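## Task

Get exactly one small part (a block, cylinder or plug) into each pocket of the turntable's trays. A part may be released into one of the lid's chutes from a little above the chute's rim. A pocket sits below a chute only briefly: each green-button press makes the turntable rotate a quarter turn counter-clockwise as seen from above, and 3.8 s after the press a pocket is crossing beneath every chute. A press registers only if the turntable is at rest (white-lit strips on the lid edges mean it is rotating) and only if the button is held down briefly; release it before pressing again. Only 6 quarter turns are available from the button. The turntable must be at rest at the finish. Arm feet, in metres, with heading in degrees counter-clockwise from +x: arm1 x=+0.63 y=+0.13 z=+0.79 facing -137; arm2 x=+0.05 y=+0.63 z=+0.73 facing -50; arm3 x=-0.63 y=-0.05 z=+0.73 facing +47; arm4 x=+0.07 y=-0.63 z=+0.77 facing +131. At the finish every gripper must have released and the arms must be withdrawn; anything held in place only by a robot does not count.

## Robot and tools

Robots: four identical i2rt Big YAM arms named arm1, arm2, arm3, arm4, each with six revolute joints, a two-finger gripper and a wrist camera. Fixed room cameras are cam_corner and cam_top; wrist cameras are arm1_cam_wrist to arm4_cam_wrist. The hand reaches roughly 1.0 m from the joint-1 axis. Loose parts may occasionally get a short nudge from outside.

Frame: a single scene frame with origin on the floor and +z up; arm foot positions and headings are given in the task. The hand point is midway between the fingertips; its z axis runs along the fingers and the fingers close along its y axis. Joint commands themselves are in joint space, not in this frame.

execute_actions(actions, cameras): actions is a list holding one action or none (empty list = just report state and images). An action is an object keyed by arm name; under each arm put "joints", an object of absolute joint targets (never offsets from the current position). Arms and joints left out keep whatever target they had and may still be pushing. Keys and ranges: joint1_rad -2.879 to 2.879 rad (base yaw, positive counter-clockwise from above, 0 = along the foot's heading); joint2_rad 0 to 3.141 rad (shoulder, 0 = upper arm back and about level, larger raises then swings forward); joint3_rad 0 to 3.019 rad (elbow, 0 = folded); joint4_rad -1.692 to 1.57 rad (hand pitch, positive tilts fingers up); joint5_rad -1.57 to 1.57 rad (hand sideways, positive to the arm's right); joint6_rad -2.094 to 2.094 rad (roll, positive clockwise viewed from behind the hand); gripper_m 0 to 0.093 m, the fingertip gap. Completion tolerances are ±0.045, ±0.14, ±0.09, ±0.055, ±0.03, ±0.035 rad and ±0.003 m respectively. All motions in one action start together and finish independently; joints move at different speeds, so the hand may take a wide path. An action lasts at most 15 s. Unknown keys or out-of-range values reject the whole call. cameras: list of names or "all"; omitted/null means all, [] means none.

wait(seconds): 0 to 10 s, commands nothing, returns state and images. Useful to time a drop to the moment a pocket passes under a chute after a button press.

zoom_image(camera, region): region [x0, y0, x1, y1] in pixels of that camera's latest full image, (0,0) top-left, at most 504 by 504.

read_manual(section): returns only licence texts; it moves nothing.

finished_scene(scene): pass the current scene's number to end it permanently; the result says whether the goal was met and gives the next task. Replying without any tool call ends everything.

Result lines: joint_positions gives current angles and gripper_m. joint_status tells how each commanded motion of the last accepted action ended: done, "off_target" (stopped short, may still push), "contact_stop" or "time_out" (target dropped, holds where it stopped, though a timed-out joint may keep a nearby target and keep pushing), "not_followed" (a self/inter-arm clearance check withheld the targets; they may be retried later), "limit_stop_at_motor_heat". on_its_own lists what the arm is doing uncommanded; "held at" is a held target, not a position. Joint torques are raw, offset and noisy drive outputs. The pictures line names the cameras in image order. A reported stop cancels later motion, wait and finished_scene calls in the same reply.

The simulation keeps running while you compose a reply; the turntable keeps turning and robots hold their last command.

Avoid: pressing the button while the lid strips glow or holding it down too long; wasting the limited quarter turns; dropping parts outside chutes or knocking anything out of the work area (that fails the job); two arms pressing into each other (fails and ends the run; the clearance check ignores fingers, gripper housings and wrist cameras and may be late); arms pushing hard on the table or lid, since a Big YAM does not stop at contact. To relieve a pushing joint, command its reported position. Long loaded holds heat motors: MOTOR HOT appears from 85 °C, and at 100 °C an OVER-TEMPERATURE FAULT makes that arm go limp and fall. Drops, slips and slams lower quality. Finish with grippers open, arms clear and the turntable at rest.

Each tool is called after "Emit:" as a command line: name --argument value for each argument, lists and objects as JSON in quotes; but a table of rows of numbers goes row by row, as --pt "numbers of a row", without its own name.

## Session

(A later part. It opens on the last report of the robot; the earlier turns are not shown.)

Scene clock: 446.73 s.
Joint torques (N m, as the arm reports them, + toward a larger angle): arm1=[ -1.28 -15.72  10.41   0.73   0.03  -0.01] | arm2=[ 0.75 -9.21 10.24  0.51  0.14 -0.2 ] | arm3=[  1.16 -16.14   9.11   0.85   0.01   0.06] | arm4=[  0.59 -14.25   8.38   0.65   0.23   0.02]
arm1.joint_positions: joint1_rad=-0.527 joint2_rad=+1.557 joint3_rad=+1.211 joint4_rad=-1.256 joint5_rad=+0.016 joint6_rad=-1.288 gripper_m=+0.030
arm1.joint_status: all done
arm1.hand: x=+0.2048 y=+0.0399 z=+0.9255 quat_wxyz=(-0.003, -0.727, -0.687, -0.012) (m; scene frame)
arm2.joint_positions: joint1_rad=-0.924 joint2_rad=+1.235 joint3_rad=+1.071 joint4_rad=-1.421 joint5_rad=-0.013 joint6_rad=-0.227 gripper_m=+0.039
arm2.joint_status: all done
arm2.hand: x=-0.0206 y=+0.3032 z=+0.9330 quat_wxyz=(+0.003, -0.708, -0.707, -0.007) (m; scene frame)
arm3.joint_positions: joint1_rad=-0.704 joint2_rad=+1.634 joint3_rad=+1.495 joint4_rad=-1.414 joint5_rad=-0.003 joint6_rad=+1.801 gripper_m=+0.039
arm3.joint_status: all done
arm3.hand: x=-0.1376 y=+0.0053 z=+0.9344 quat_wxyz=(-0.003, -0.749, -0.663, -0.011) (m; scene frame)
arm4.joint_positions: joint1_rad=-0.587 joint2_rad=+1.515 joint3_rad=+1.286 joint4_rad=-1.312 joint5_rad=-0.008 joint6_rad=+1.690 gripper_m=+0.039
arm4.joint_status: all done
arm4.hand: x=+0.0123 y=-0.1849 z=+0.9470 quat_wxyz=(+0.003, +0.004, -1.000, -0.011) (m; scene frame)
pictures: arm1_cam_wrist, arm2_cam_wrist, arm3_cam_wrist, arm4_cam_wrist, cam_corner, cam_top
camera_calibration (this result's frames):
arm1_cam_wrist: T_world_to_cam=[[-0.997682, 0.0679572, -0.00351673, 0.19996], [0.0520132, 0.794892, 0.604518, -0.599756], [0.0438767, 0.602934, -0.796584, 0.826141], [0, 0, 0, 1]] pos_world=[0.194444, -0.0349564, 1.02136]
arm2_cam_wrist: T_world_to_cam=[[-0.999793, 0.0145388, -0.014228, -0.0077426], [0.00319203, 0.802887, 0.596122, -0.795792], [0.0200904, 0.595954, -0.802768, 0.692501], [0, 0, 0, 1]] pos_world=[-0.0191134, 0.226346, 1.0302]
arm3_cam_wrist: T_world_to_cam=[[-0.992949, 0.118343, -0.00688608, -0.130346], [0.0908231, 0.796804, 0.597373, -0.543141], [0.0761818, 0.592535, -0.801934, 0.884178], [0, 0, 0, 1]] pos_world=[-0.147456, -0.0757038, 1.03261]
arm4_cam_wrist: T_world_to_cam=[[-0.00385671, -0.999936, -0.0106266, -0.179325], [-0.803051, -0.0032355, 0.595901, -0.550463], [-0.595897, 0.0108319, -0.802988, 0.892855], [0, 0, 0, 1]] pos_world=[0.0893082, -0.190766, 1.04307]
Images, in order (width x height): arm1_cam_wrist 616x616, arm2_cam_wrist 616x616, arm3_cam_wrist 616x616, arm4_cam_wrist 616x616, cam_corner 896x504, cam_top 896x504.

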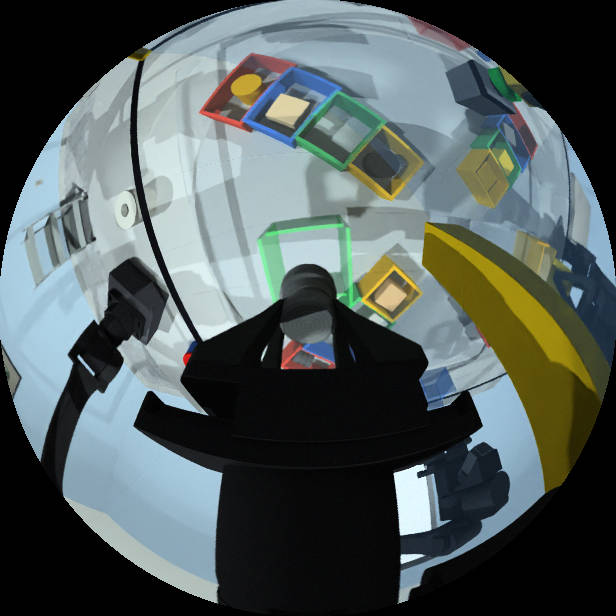

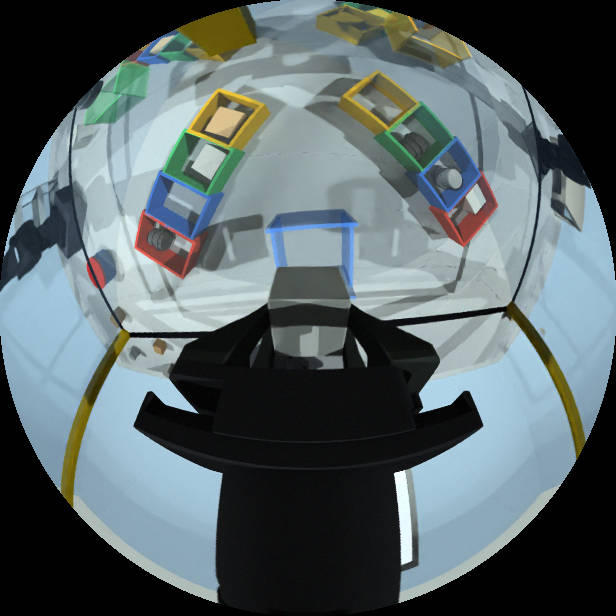

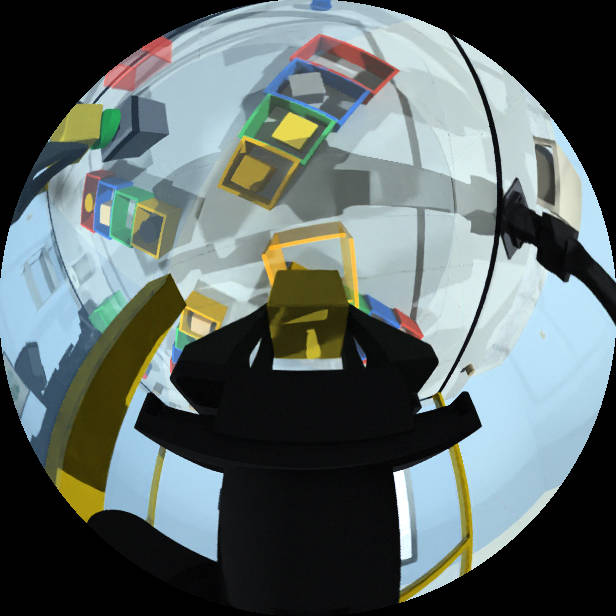

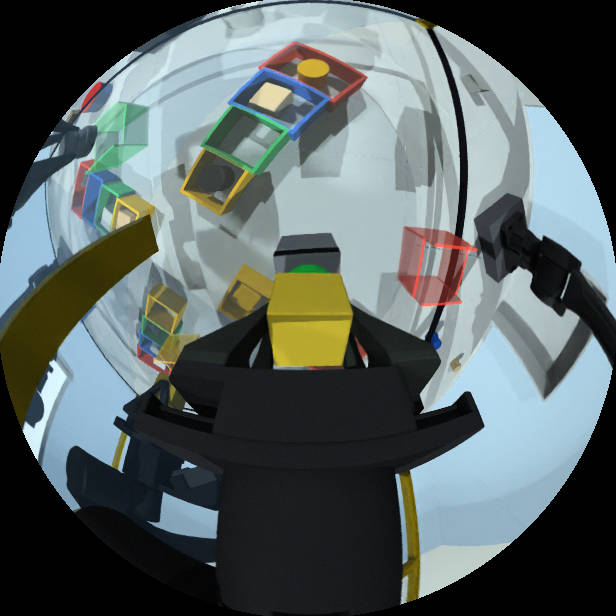

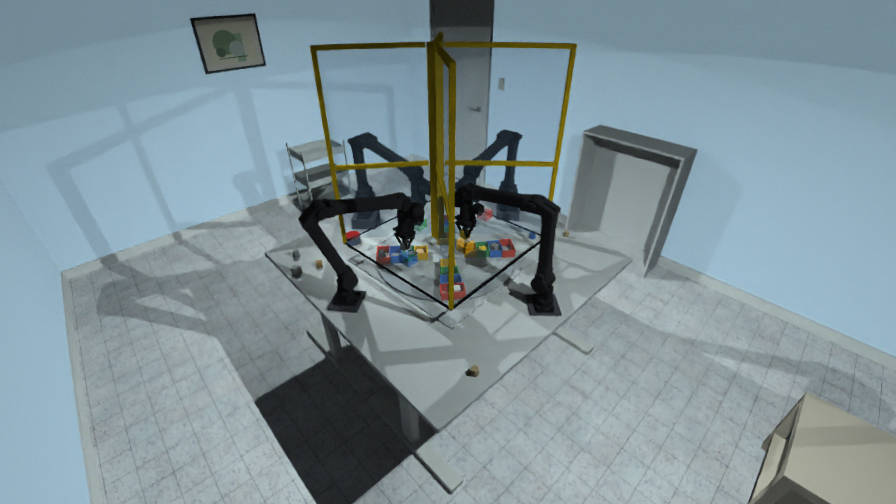

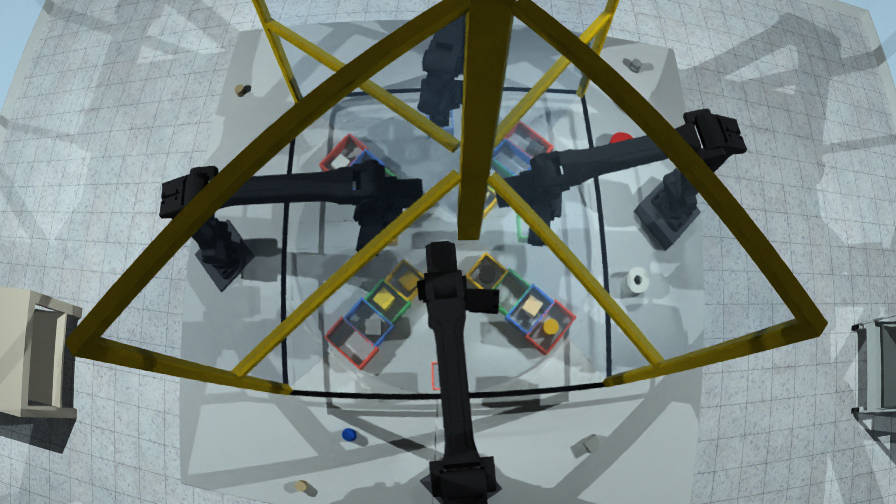

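Emit:
execute_actions --actions '[{"arm4":{"joints":{"joint2_rad":1.54,"joint3_rad":1.235,"joint4_rad":-1.25}}}]' --cameras '[]'

Emit:
execute_actions --actions '[{"arm4":{"joints":{"joint1_rad":-0.537,"joint2_rad":1.18,"joint3_rad":0.93,"joint4_rad":-1.32,"joint6_rad":1.73}}}]' --cameras '[]'

Emit:
wait --seconds 1.7

Emit:
execute_actions --actions '[{"arm1":{"joints":{"gripper_m":0.06}},"arm2":{"joints":{"gripper_m":0.06}},"arm3":{"joints":{"gripper_m":0.06}},"arm4":{"joints":{"gripper_m":0.06}}}]' --cameras '[]'

Emit:
execute_actions --actions '[{"arm1":{"joints":{"joint2_rad":0.7,"joint3_rad":1.28,"joint4_rad":-1.65}},"arm2":{"joints":{"joint2_rad":0.7,"joint3_rad":1.28,"joint4_rad":-1.65}},"arm3":{"joints":{"joint2_rad":0.7,"joint3_rad":1.28,"joint4_rad":-1.65}},"arm4":{"joints":{"joint2_rad":0.7,"joint3_rad":1.28,"joint4_rad":-1.65}}}]' --cameras '[]'

Emit:
wait --seconds 3

Scene clock: 458.80 s.
Joint torques (N m, as the arm reports them, + toward a larger angle): arm1=[ -1.31 -15.91  10.39   0.71   0.03  -0.01] | arm2=[ 0.48 -9.28 10.22  0.52  0.13 -0.19] | arm3=[  0.72 -16.45   8.93   0.71   0.02   0.08] | arm4=[  0.66 -10.5    6.14   0.85   0.26  -0.01]
arm1.joint_positions: joint1_rad=-0.527 joint2_rad=+1.557 joint3_rad=+1.211 joint4_rad=-1.256 joint5_rad=+0.016 joint6_rad=-1.288 gripper_m=+0.030
arm1.joint_status: not commanded
arm1.hand: x=+0.2048 y=+0.0399 z=+0.9255 quat_wxyz=(-0.003, -0.727, -0.687, -0.012) (m; scene frame)
arm2.joint_positions: joint1_rad=-0.924 joint2_rad=+1.235 joint3_rad=+1.071 joint4_rad=-1.421 joint5_rad=-0.013 joint6_rad=-0.227 gripper_m=+0.039
arm2.joint_status: not commanded
arm2.hand: x=-0.0206 y=+0.3032 z=+0.9330 quat_wxyz=(+0.003, -0.708, -0.707, -0.007) (m; scene frame)
arm3.joint_positions: joint1_rad=-0.704 joint2_rad=+1.634 joint3_rad=+1.495 joint4_rad=-1.414 joint5_rad=-0.003 joint6_rad=+1.801 gripper_m=+0.039
arm3.joint_status: not commanded
arm3.hand: x=-0.1376 y=+0.0053 z=+0.9344 quat_wxyz=(-0.003, -0.749, -0.663, -0.011) (m; scene frame)
arm4.joint_positions: joint1_rad=-0.587 joint2_rad=+1.522 joint3_rad=+1.254 joint4_rad=-1.264 joint5_rad=-0.009 joint6_rad=+1.691 gripper_m=+0.039
arm4.joint_status: all done
arm4.hand: x=+0.0121 y=-0.1840 z=+0.9325 quat_wxyz=(+0.004, +0.004, -1.000, -0.015) (m; scene frame)
pictures: none
No camera images: the call's "cameras" was empty. Leave "cameras" out to get every camera's image.

Scene clock: 459.97 s.
Joint torques (N m, as the arm reports them, + toward a larger angle): arm1=[ -1.26 -15.93  10.41   0.71   0.02   0.  ] | arm2=[ 0.66 -9.29 10.17  0.5   0.14 -0.2 ] | arm3=[  1.23 -16.17   8.97   0.86   0.03   0.1 ] | arm4=[ 0.47 -8.03  7.49 -0.25  0.23  0.01]
arm1.joint_positions: joint1_rad=-0.527 joint2_rad=+1.557 joint3_rad=+1.211 joint4_rad=-1.256 joint5_rad=+0.016 joint6_rad=-1.288 gripper_m=+0.030
arm1.joint_status: not commanded
arm1.hand: x=+0.2048 y=+0.0399 z=+0.9255 quat_wxyz=(-0.003, -0.727, -0.687, -0.012) (m; scene frame)
arm2.joint_positions: joint1_rad=-0.924 joint2_rad=+1.235 joint3_rad=+1.071 joint4_rad=-1.421 joint5_rad=-0.013 joint6_rad=-0.227 gripper_m=+0.039
arm2.joint_status: not commanded
arm2.hand: x=-0.0206 y=+0.3032 z=+0.9330 quat_wxyz=(+0.003, -0.708, -0.707, -0.007) (m; scene frame)
arm3.joint_positions: joint1_rad=-0.704 joint2_rad=+1.634 joint3_rad=+1.495 joint4_rad=-1.414 joint5_rad=-0.003 joint6_rad=+1.801 gripper_m=+0.039
arm3.joint_status: not commanded
arm3.hand: x=-0.1376 y=+0.0053 z=+0.9344 quat_wxyz=(-0.003, -0.749, -0.663, -0.011) (m; scene frame)
arm4.joint_positions: joint1_rad=-0.536 joint2_rad=+1.182 joint3_rad=+0.928 joint4_rad=-1.313 joint5_rad=-0.008 joint6_rad=+1.720 gripper_m=+0.039
arm4.joint_status: all done
arm4.hand: x=+0.0139 y=-0.3227 z=+0.9328 quat_wxyz=(+0.002, +0.015, -1.000, +0.002) (m; scene frame)
pictures: none
No camera images: the call's "cameras" was empty. Leave "cameras" out to get every camera's image.

Scene clock: 461.67 s.
Joint torques (N m, as the arm reports them, + toward a larger angle): arm1=[ -1.36 -15.99  10.4    0.72   0.03  -0.01] | arm2=[ 0.83 -9.32 10.25  0.48  0.14 -0.2 ] | arm3=[  0.84 -16.21   9.     0.78   0.     0.08] | arm4=[ 0.57 -7.21  7.55 -0.37  0.26  0.01]
arm1.joint_positions: joint1_rad=-0.527 joint2_rad=+1.557 joint3_rad=+1.211 joint4_rad=-1.256 joint5_rad=+0.016 joint6_rad=-1.288 gripper_m=+0.030
arm1.joint_status: not commanded
arm1.hand: x=+0.2048 y=+0.0399 z=+0.9255 quat_wxyz=(-0.003, -0.727, -0.687, -0.012) (m; scene frame)
arm2.joint_positions: joint1_rad=-0.924 joint2_rad=+1.235 joint3_rad=+1.071 joint4_rad=-1.421 joint5_rad=-0.013 joint6_rad=-0.227 gripper_m=+0.039
arm2.joint_status: not commanded
arm2.hand: x=-0.0206 y=+0.3032 z=+0.9330 quat_wxyz=(+0.003, -0.708, -0.707, -0.007) (m; scene frame)
arm3.joint_positions: joint1_rad=-0.704 joint2_rad=+1.634 joint3_rad=+1.495 joint4_rad=-1.414 joint5_rad=-0.003 joint6_rad=+1.801 gripper_m=+0.039
arm3.joint_status: not commanded
arm3.hand: x=-0.1376 y=+0.0053 z=+0.9344 quat_wxyz=(-0.003, -0.749, -0.663, -0.011) (m; scene frame)
arm4.joint_positions: joint1_rad=-0.536 joint2_rad=+1.182 joint3_rad=+0.928 joint4_rad=-1.313 joint5_rad=-0.008 joint6_rad=+1.720 gripper_m=+0.039
arm4.joint_status: all done
arm4.hand: x=+0.0139 y=-0.3227 z=+0.9328 quat_wxyz=(+0.002, +0.015, -1.000, +0.002) (m; scene frame)
wait: 1.70 s; at rest by 0.27 s
pictures: arm1_cam_wrist, arm2_cam_wrist, arm3_cam_wrist, arm4_cam_wrist, cam_corner, cam_top
camera_calibration (this result's frames):
arm1_cam_wrist: T_world_to_cam=[[-0.997682, 0.0679572, -0.00351673, 0.19996], [0.0520132, 0.794892, 0.604518, -0.599756], [0.0438767, 0.602934, -0.796584, 0.826141], [0, 0, 0, 1]] pos_world=[0.194444, -0.0349564, 1.02136]
arm2_cam_wrist: T_world_to_cam=[[-0.999793, 0.0145388, -0.014228, -0.0077426], [0.00319203, 0.802887, 0.596122, -0.795792], [0.0200904, 0.595954, -0.802768, 0.692501], [0, 0, 0, 1]] pos_world=[-0.0191134, 0.226346, 1.0302]
arm3_cam_wrist: T_world_to_cam=[[-0.992949, 0.118343, -0.00688608, -0.130346], [0.0908231, 0.796804, 0.597373, -0.543141], [0.0761818, 0.592535, -0.801934, 0.884178], [0, 0, 0, 1]] pos_world=[-0.147456, -0.0757038, 1.03261]
arm4_cam_wrist: T_world_to_cam=[[0.0177523, -0.999711, 0.0162193, -0.342497], [-0.805055, -0.00467192, 0.593182, -0.538995], [-0.592934, -0.0235878, -0.804905, 0.874512], [0, 0, 0, 1]] pos_world=[0.0906876, -0.324289, 1.02918]
Images, in order (width x height): arm1_cam_wrist 616x616, arm2_cam_wrist 616x616, arm3_cam_wrist 616x616, arm4_cam_wrist 616x616, cam_corner 896x504, cam_top 896x504.

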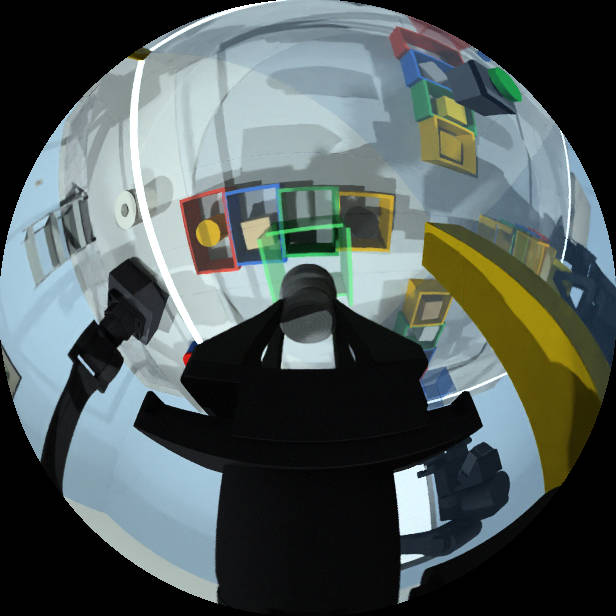

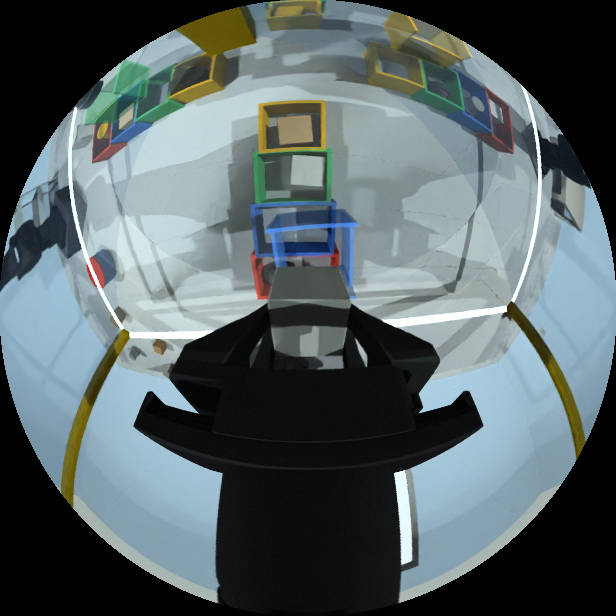

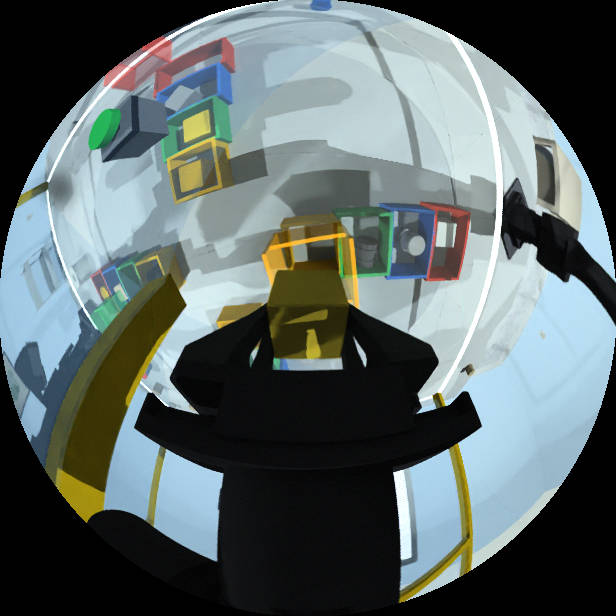

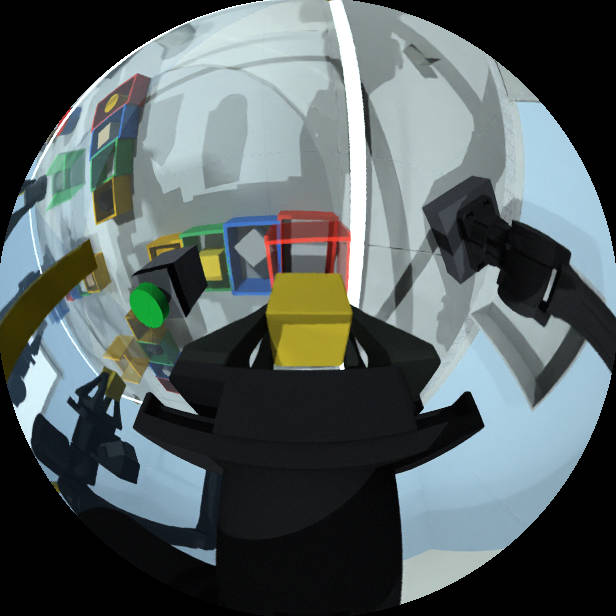

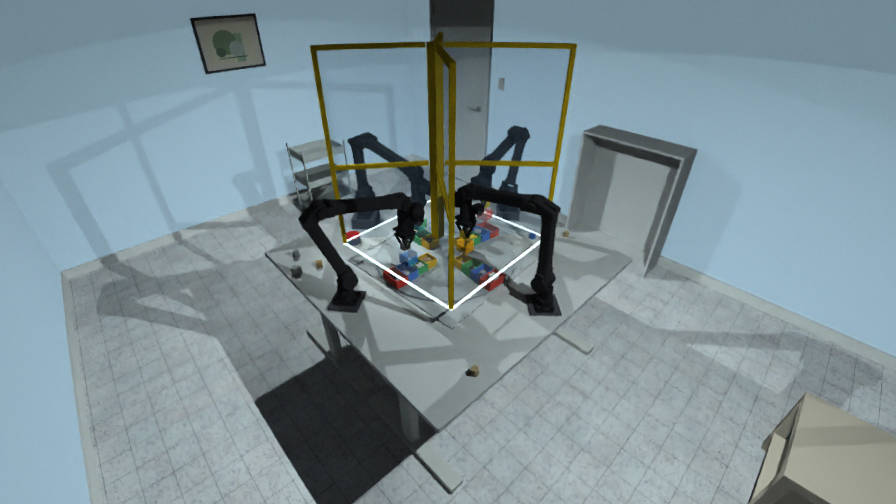

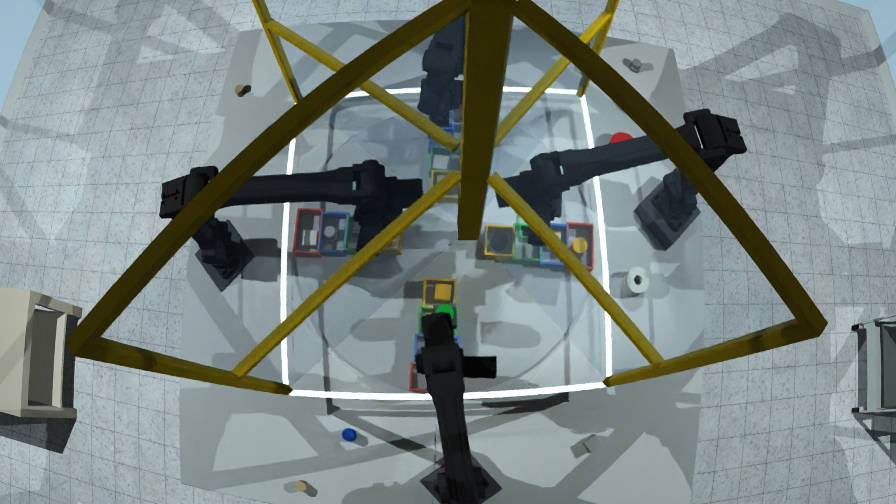

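Scene clock: 462.27 s.
Joint torques (N m, as the arm reports them, + toward a larger angle): arm1=[ -1.26 -15.74  10.43   0.71   0.03   0.  ] | arm2=[ 0.63 -9.19 10.29  0.49  0.14 -0.19] | arm3=[  1.3  -15.9    8.95   0.83   0.     0.1 ] | arm4=[ 1.12 -7.4   7.44 -0.37  0.23  0.03]
arm1.joint_positions: joint1_rad=-0.527 joint2_rad=+1.554 joint3_rad=+1.211 joint4_rad=-1.256 joint5_rad=+0.016 joint6_rad=-1.288 gripper_m=+0.060
arm1.joint_status: all done
arm1.hand: x=+0.2048 y=+0.0399 z=+0.9265 quat_wxyz=(-0.003, -0.727, -0.687, -0.011) (m; scene frame)
arm2.joint_positions: joint1_rad=-0.924 joint2_rad=+1.235 joint3_rad=+1.071 joint4_rad=-1.421 joint5_rad=-0.013 joint6_rad=-0.227 gripper_m=+0.060
arm2.joint_status: all done
arm2.hand: x=-0.0206 y=+0.3032 z=+0.9330 quat_wxyz=(+0.003, -0.708, -0.707, -0.007) (m; scene frame)
arm3.joint_positions: joint1_rad=-0.704 joint2_rad=+1.634 joint3_rad=+1.495 joint4_rad=-1.414 joint5_rad=-0.003 joint6_rad=+1.802 gripper_m=+0.060
arm3.joint_status: all done
arm3.hand: x=-0.1376 y=+0.0053 z=+0.9344 quat_wxyz=(-0.003, -0.749, -0.663, -0.011) (m; scene frame)
arm4.joint_positions: joint1_rad=-0.536 joint2_rad=+1.182 joint3_rad=+0.928 joint4_rad=-1.313 joint5_rad=-0.008 joint6_rad=+1.720 gripper_m=+0.060
arm4.joint_status: all done
arm4.hand: x=+0.0139 y=-0.3227 z=+0.9328 quat_wxyz=(+0.002, +0.015, -1.000, +0.002) (m; scene frame)
pictures: none
No camera images: the call's "cameras" was empty. Leave "cameras" out to get every camera's image.

Scene clock: 463.87 s.
Joint torques (N m, as the arm reports them, + toward a larger angle): arm1=[-1.45  1.64 10.48  0.6   0.04  0.04] | arm2=[ 1.03 -0.04 11.02  0.84  0.15 -0.18] | arm3=[0.95 1.41 7.76 0.96 0.   0.02] | arm4=[ 0.75 -1.    8.69  0.47  0.24 -0.02]
arm1.joint_positions: joint1_rad=-0.527 joint2_rad=+0.693 joint3_rad=+1.256 joint4_rad=-1.640 joint5_rad=+0.016 joint6_rad=-1.288 gripper_m=+0.060
arm1.joint_status: all done
arm1.hand: x=+0.4232 y=+0.0930 z=+1.2010 quat_wxyz=(+0.128, -0.707, -0.663, +0.213) (m; scene frame)
arm2.joint_positions: joint1_rad=-0.924 joint2_rad=+0.692 joint3_rad=+1.256 joint4_rad=-1.647 joint5_rad=-0.013 joint6_rad=-0.227 gripper_m=+0.060
arm2.joint_status: all done
arm2.hand: x=+0.0093 y=+0.4224 z=+1.1423 quat_wxyz=(-0.129, -0.685, -0.688, +0.204) (m; scene frame)
arm3.joint_positions: joint1_rad=-0.704 joint2_rad=+0.695 joint3_rad=+1.274 joint4_rad=-1.640 joint5_rad=-0.003 joint6_rad=+1.802 gripper_m=+0.060
arm3.joint_status: all done
arm3.hand: x=-0.4187 y=-0.0264 z=+1.1475 quat_wxyz=(-0.144, -0.725, -0.641, -0.210) (m; scene frame)
arm4.joint_positions: joint1_rad=-0.536 joint2_rad=+0.703 joint3_rad=+1.260 joint4_rad=-1.642 joint5_rad=-0.008 joint6_rad=+1.721 gripper_m=+0.060
arm4.joint_status: all done
arm4.hand: x=+0.0297 y=-0.4153 z=+1.1805 quat_wxyz=(+0.041, +0.016, -0.971, -0.234) (m; scene frame)
pictures: none
No camera images: the call's "cameras" was empty. Leave "cameras" out to get every camera's image.

Scene clock: 466.87 s.
Joint torques (N m, as the arm reports them, + toward a larger angle): arm1=[-1.48  1.91 10.47  0.62  0.04  0.03] | arm2=[ 0.84 -0.28 11.04  0.83  0.13 -0.19] | arm3=[0.92 1.18 7.69 0.91 0.01 0.05] | arm4=[ 0.33 -0.94  8.82  0.45  0.2  -0.05]
arm1.joint_positions: joint1_rad=-0.527 joint2_rad=+0.693 joint3_rad=+1.256 joint4_rad=-1.640 joint5_rad=+0.016 joint6_rad=-1.288 gripper_m=+0.060
arm1.joint_status: all done
arm1.hand: x=+0.4232 y=+0.0930 z=+1.2010 quat_wxyz=(+0.128, -0.707, -0.663, +0.213) (m; scene frame)
arm2.joint_positions: joint1_rad=-0.924 joint2_rad=+0.692 joint3_rad=+1.256 joint4_rad=-1.647 joint5_rad=-0.013 joint6_rad=-0.227 gripper_m=+0.060
arm2.joint_status: all done
arm2.hand: x=+0.0093 y=+0.4224 z=+1.1423 quat_wxyz=(-0.129, -0.685, -0.688, +0.204) (m; scene frame)
arm3.joint_positions: joint1_rad=-0.704 joint2_rad=+0.695 joint3_rad=+1.274 joint4_rad=-1.640 joint5_rad=-0.003 joint6_rad=+1.802 gripper_m=+0.060
arm3.joint_status: all done
arm3.hand: x=-0.4187 y=-0.0264 z=+1.1475 quat_wxyz=(-0.144, -0.725, -0.641, -0.210) (m; scene frame)
arm4.joint_positions: joint1_rad=-0.536 joint2_rad=+0.703 joint3_rad=+1.260 joint4_rad=-1.642 joint5_rad=-0.008 joint6_rad=+1.721 gripper_m=+0.060
arm4.joint_status: all done
arm4.hand: x=+0.0297 y=-0.4153 z=+1.1805 quat_wxyz=(+0.041, +0.016, -0.971, -0.234) (m; scene frame)
wait: 3.00 s; at rest by 0.27 s
pictures: arm1_cam_wrist, arm2_cam_wrist, arm3_cam_wrist, arm4_cam_wrist, cam_corner, cam_top
camera_calibration (this result's frames):
arm1_cam_wrist: T_world_to_cam=[[-0.873468, 0.101505, 0.476183, -0.216565], [0.321478, 0.854755, 0.407487, -0.702806], [-0.365658, 0.509009, -0.779233, 1.16522], [0, 0, 0, 1]] pos_world=[0.462847, 0.0296002, 1.29749]
arm2_cam_wrist: T_world_to_cam=[[-0.995493, 0.0280982, 0.0905742, -0.102045], [0.041225, 0.988353, 0.146491, -0.581431], [-0.0854032, 0.149564, -0.985057, 1.18663], [0, 0, 0, 1]] pos_world=[0.0237268, 0.400048, 1.26332]
arm3_cam_wrist: T_world_to_cam=[[-0.874659, 0.133942, -0.465865, 0.172365], [-0.208264, 0.764004, 0.610675, -0.760952], [0.437718, 0.631156, -0.640348, 1.06228], [0, 0, 0, 1]] pos_world=[-0.472699, -0.112183, 1.22522]
arm4_cam_wrist: T_world_to_cam=[[-0.000196372, -0.896082, -0.443889, 0.147291], [-0.752716, -0.2921, 0.589997, -0.790859], [-0.658345, 0.334239, -0.674438, 1.07757], [0, 0, 0, 1]] pos_world=[0.114152, -0.459191, 1.25874]
Images, in order (width x height): arm1_cam_wrist 616x616, arm2_cam_wrist 616x616, arm3_cam_wrist 616x616, arm4_cam_wrist 616x616, cam_corner 896x504, cam_top 896x504.

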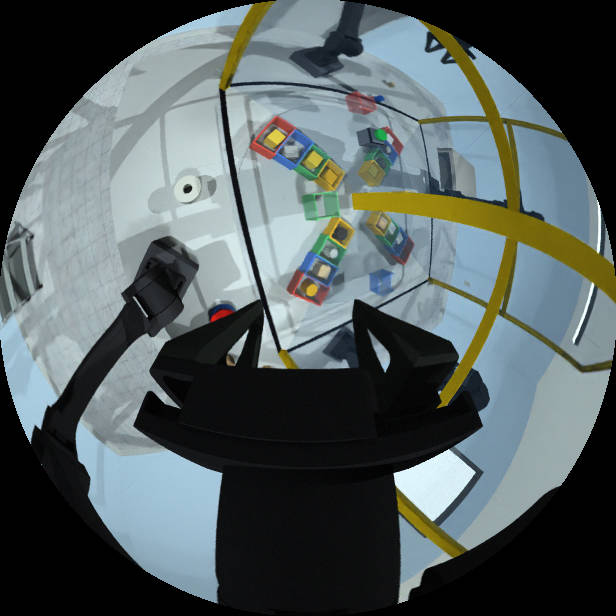

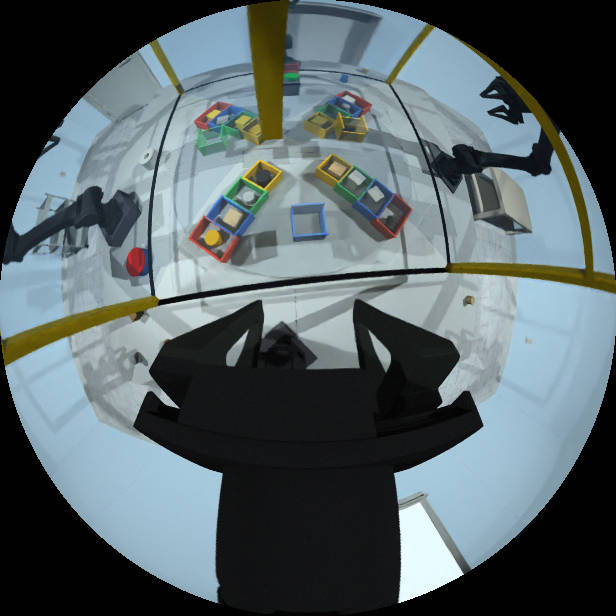

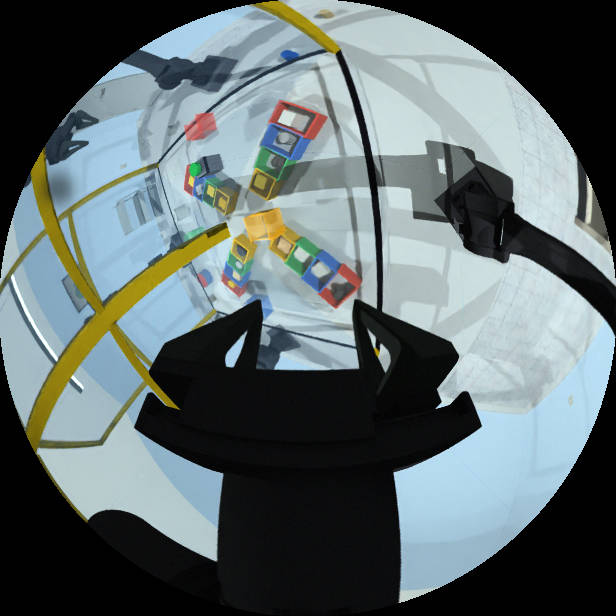

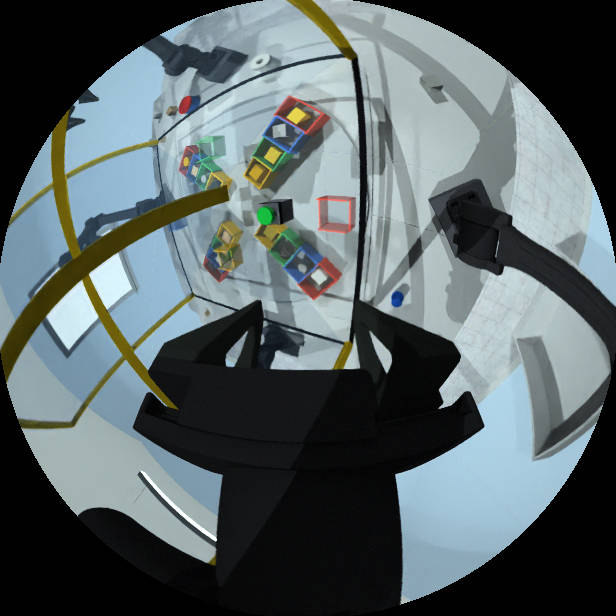

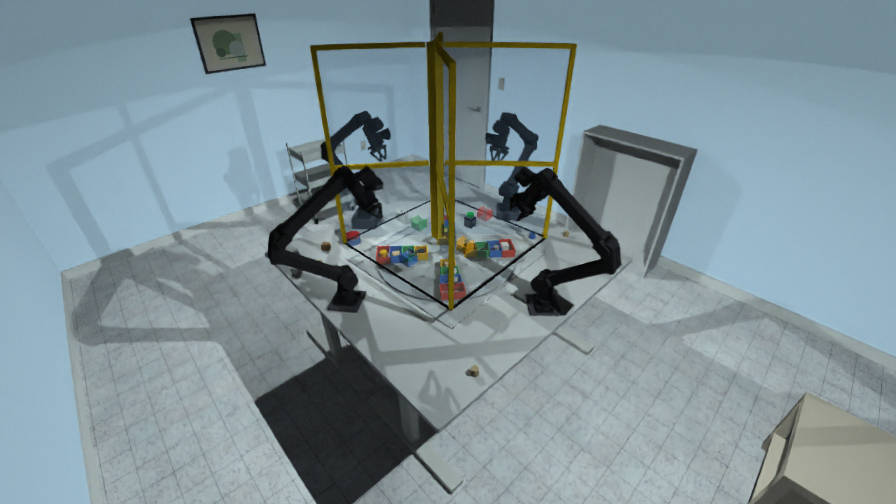

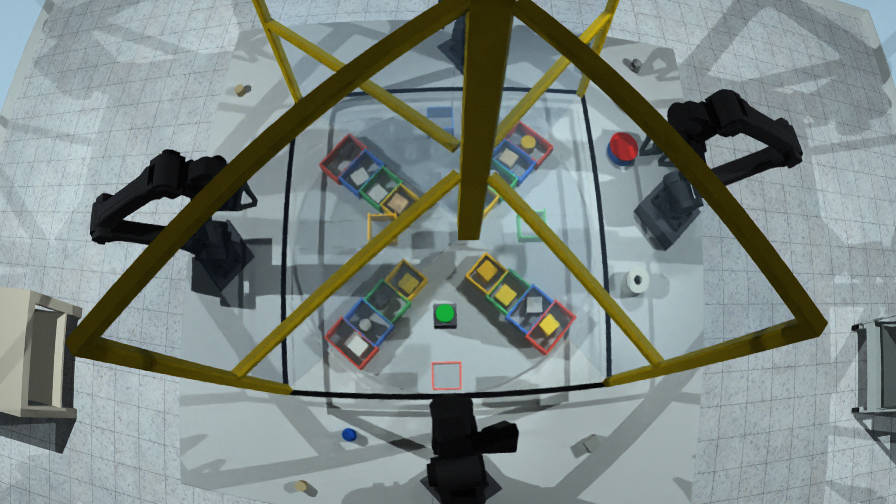

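Emit:
finished_scene --scene 1

The scene is finished: the task was done.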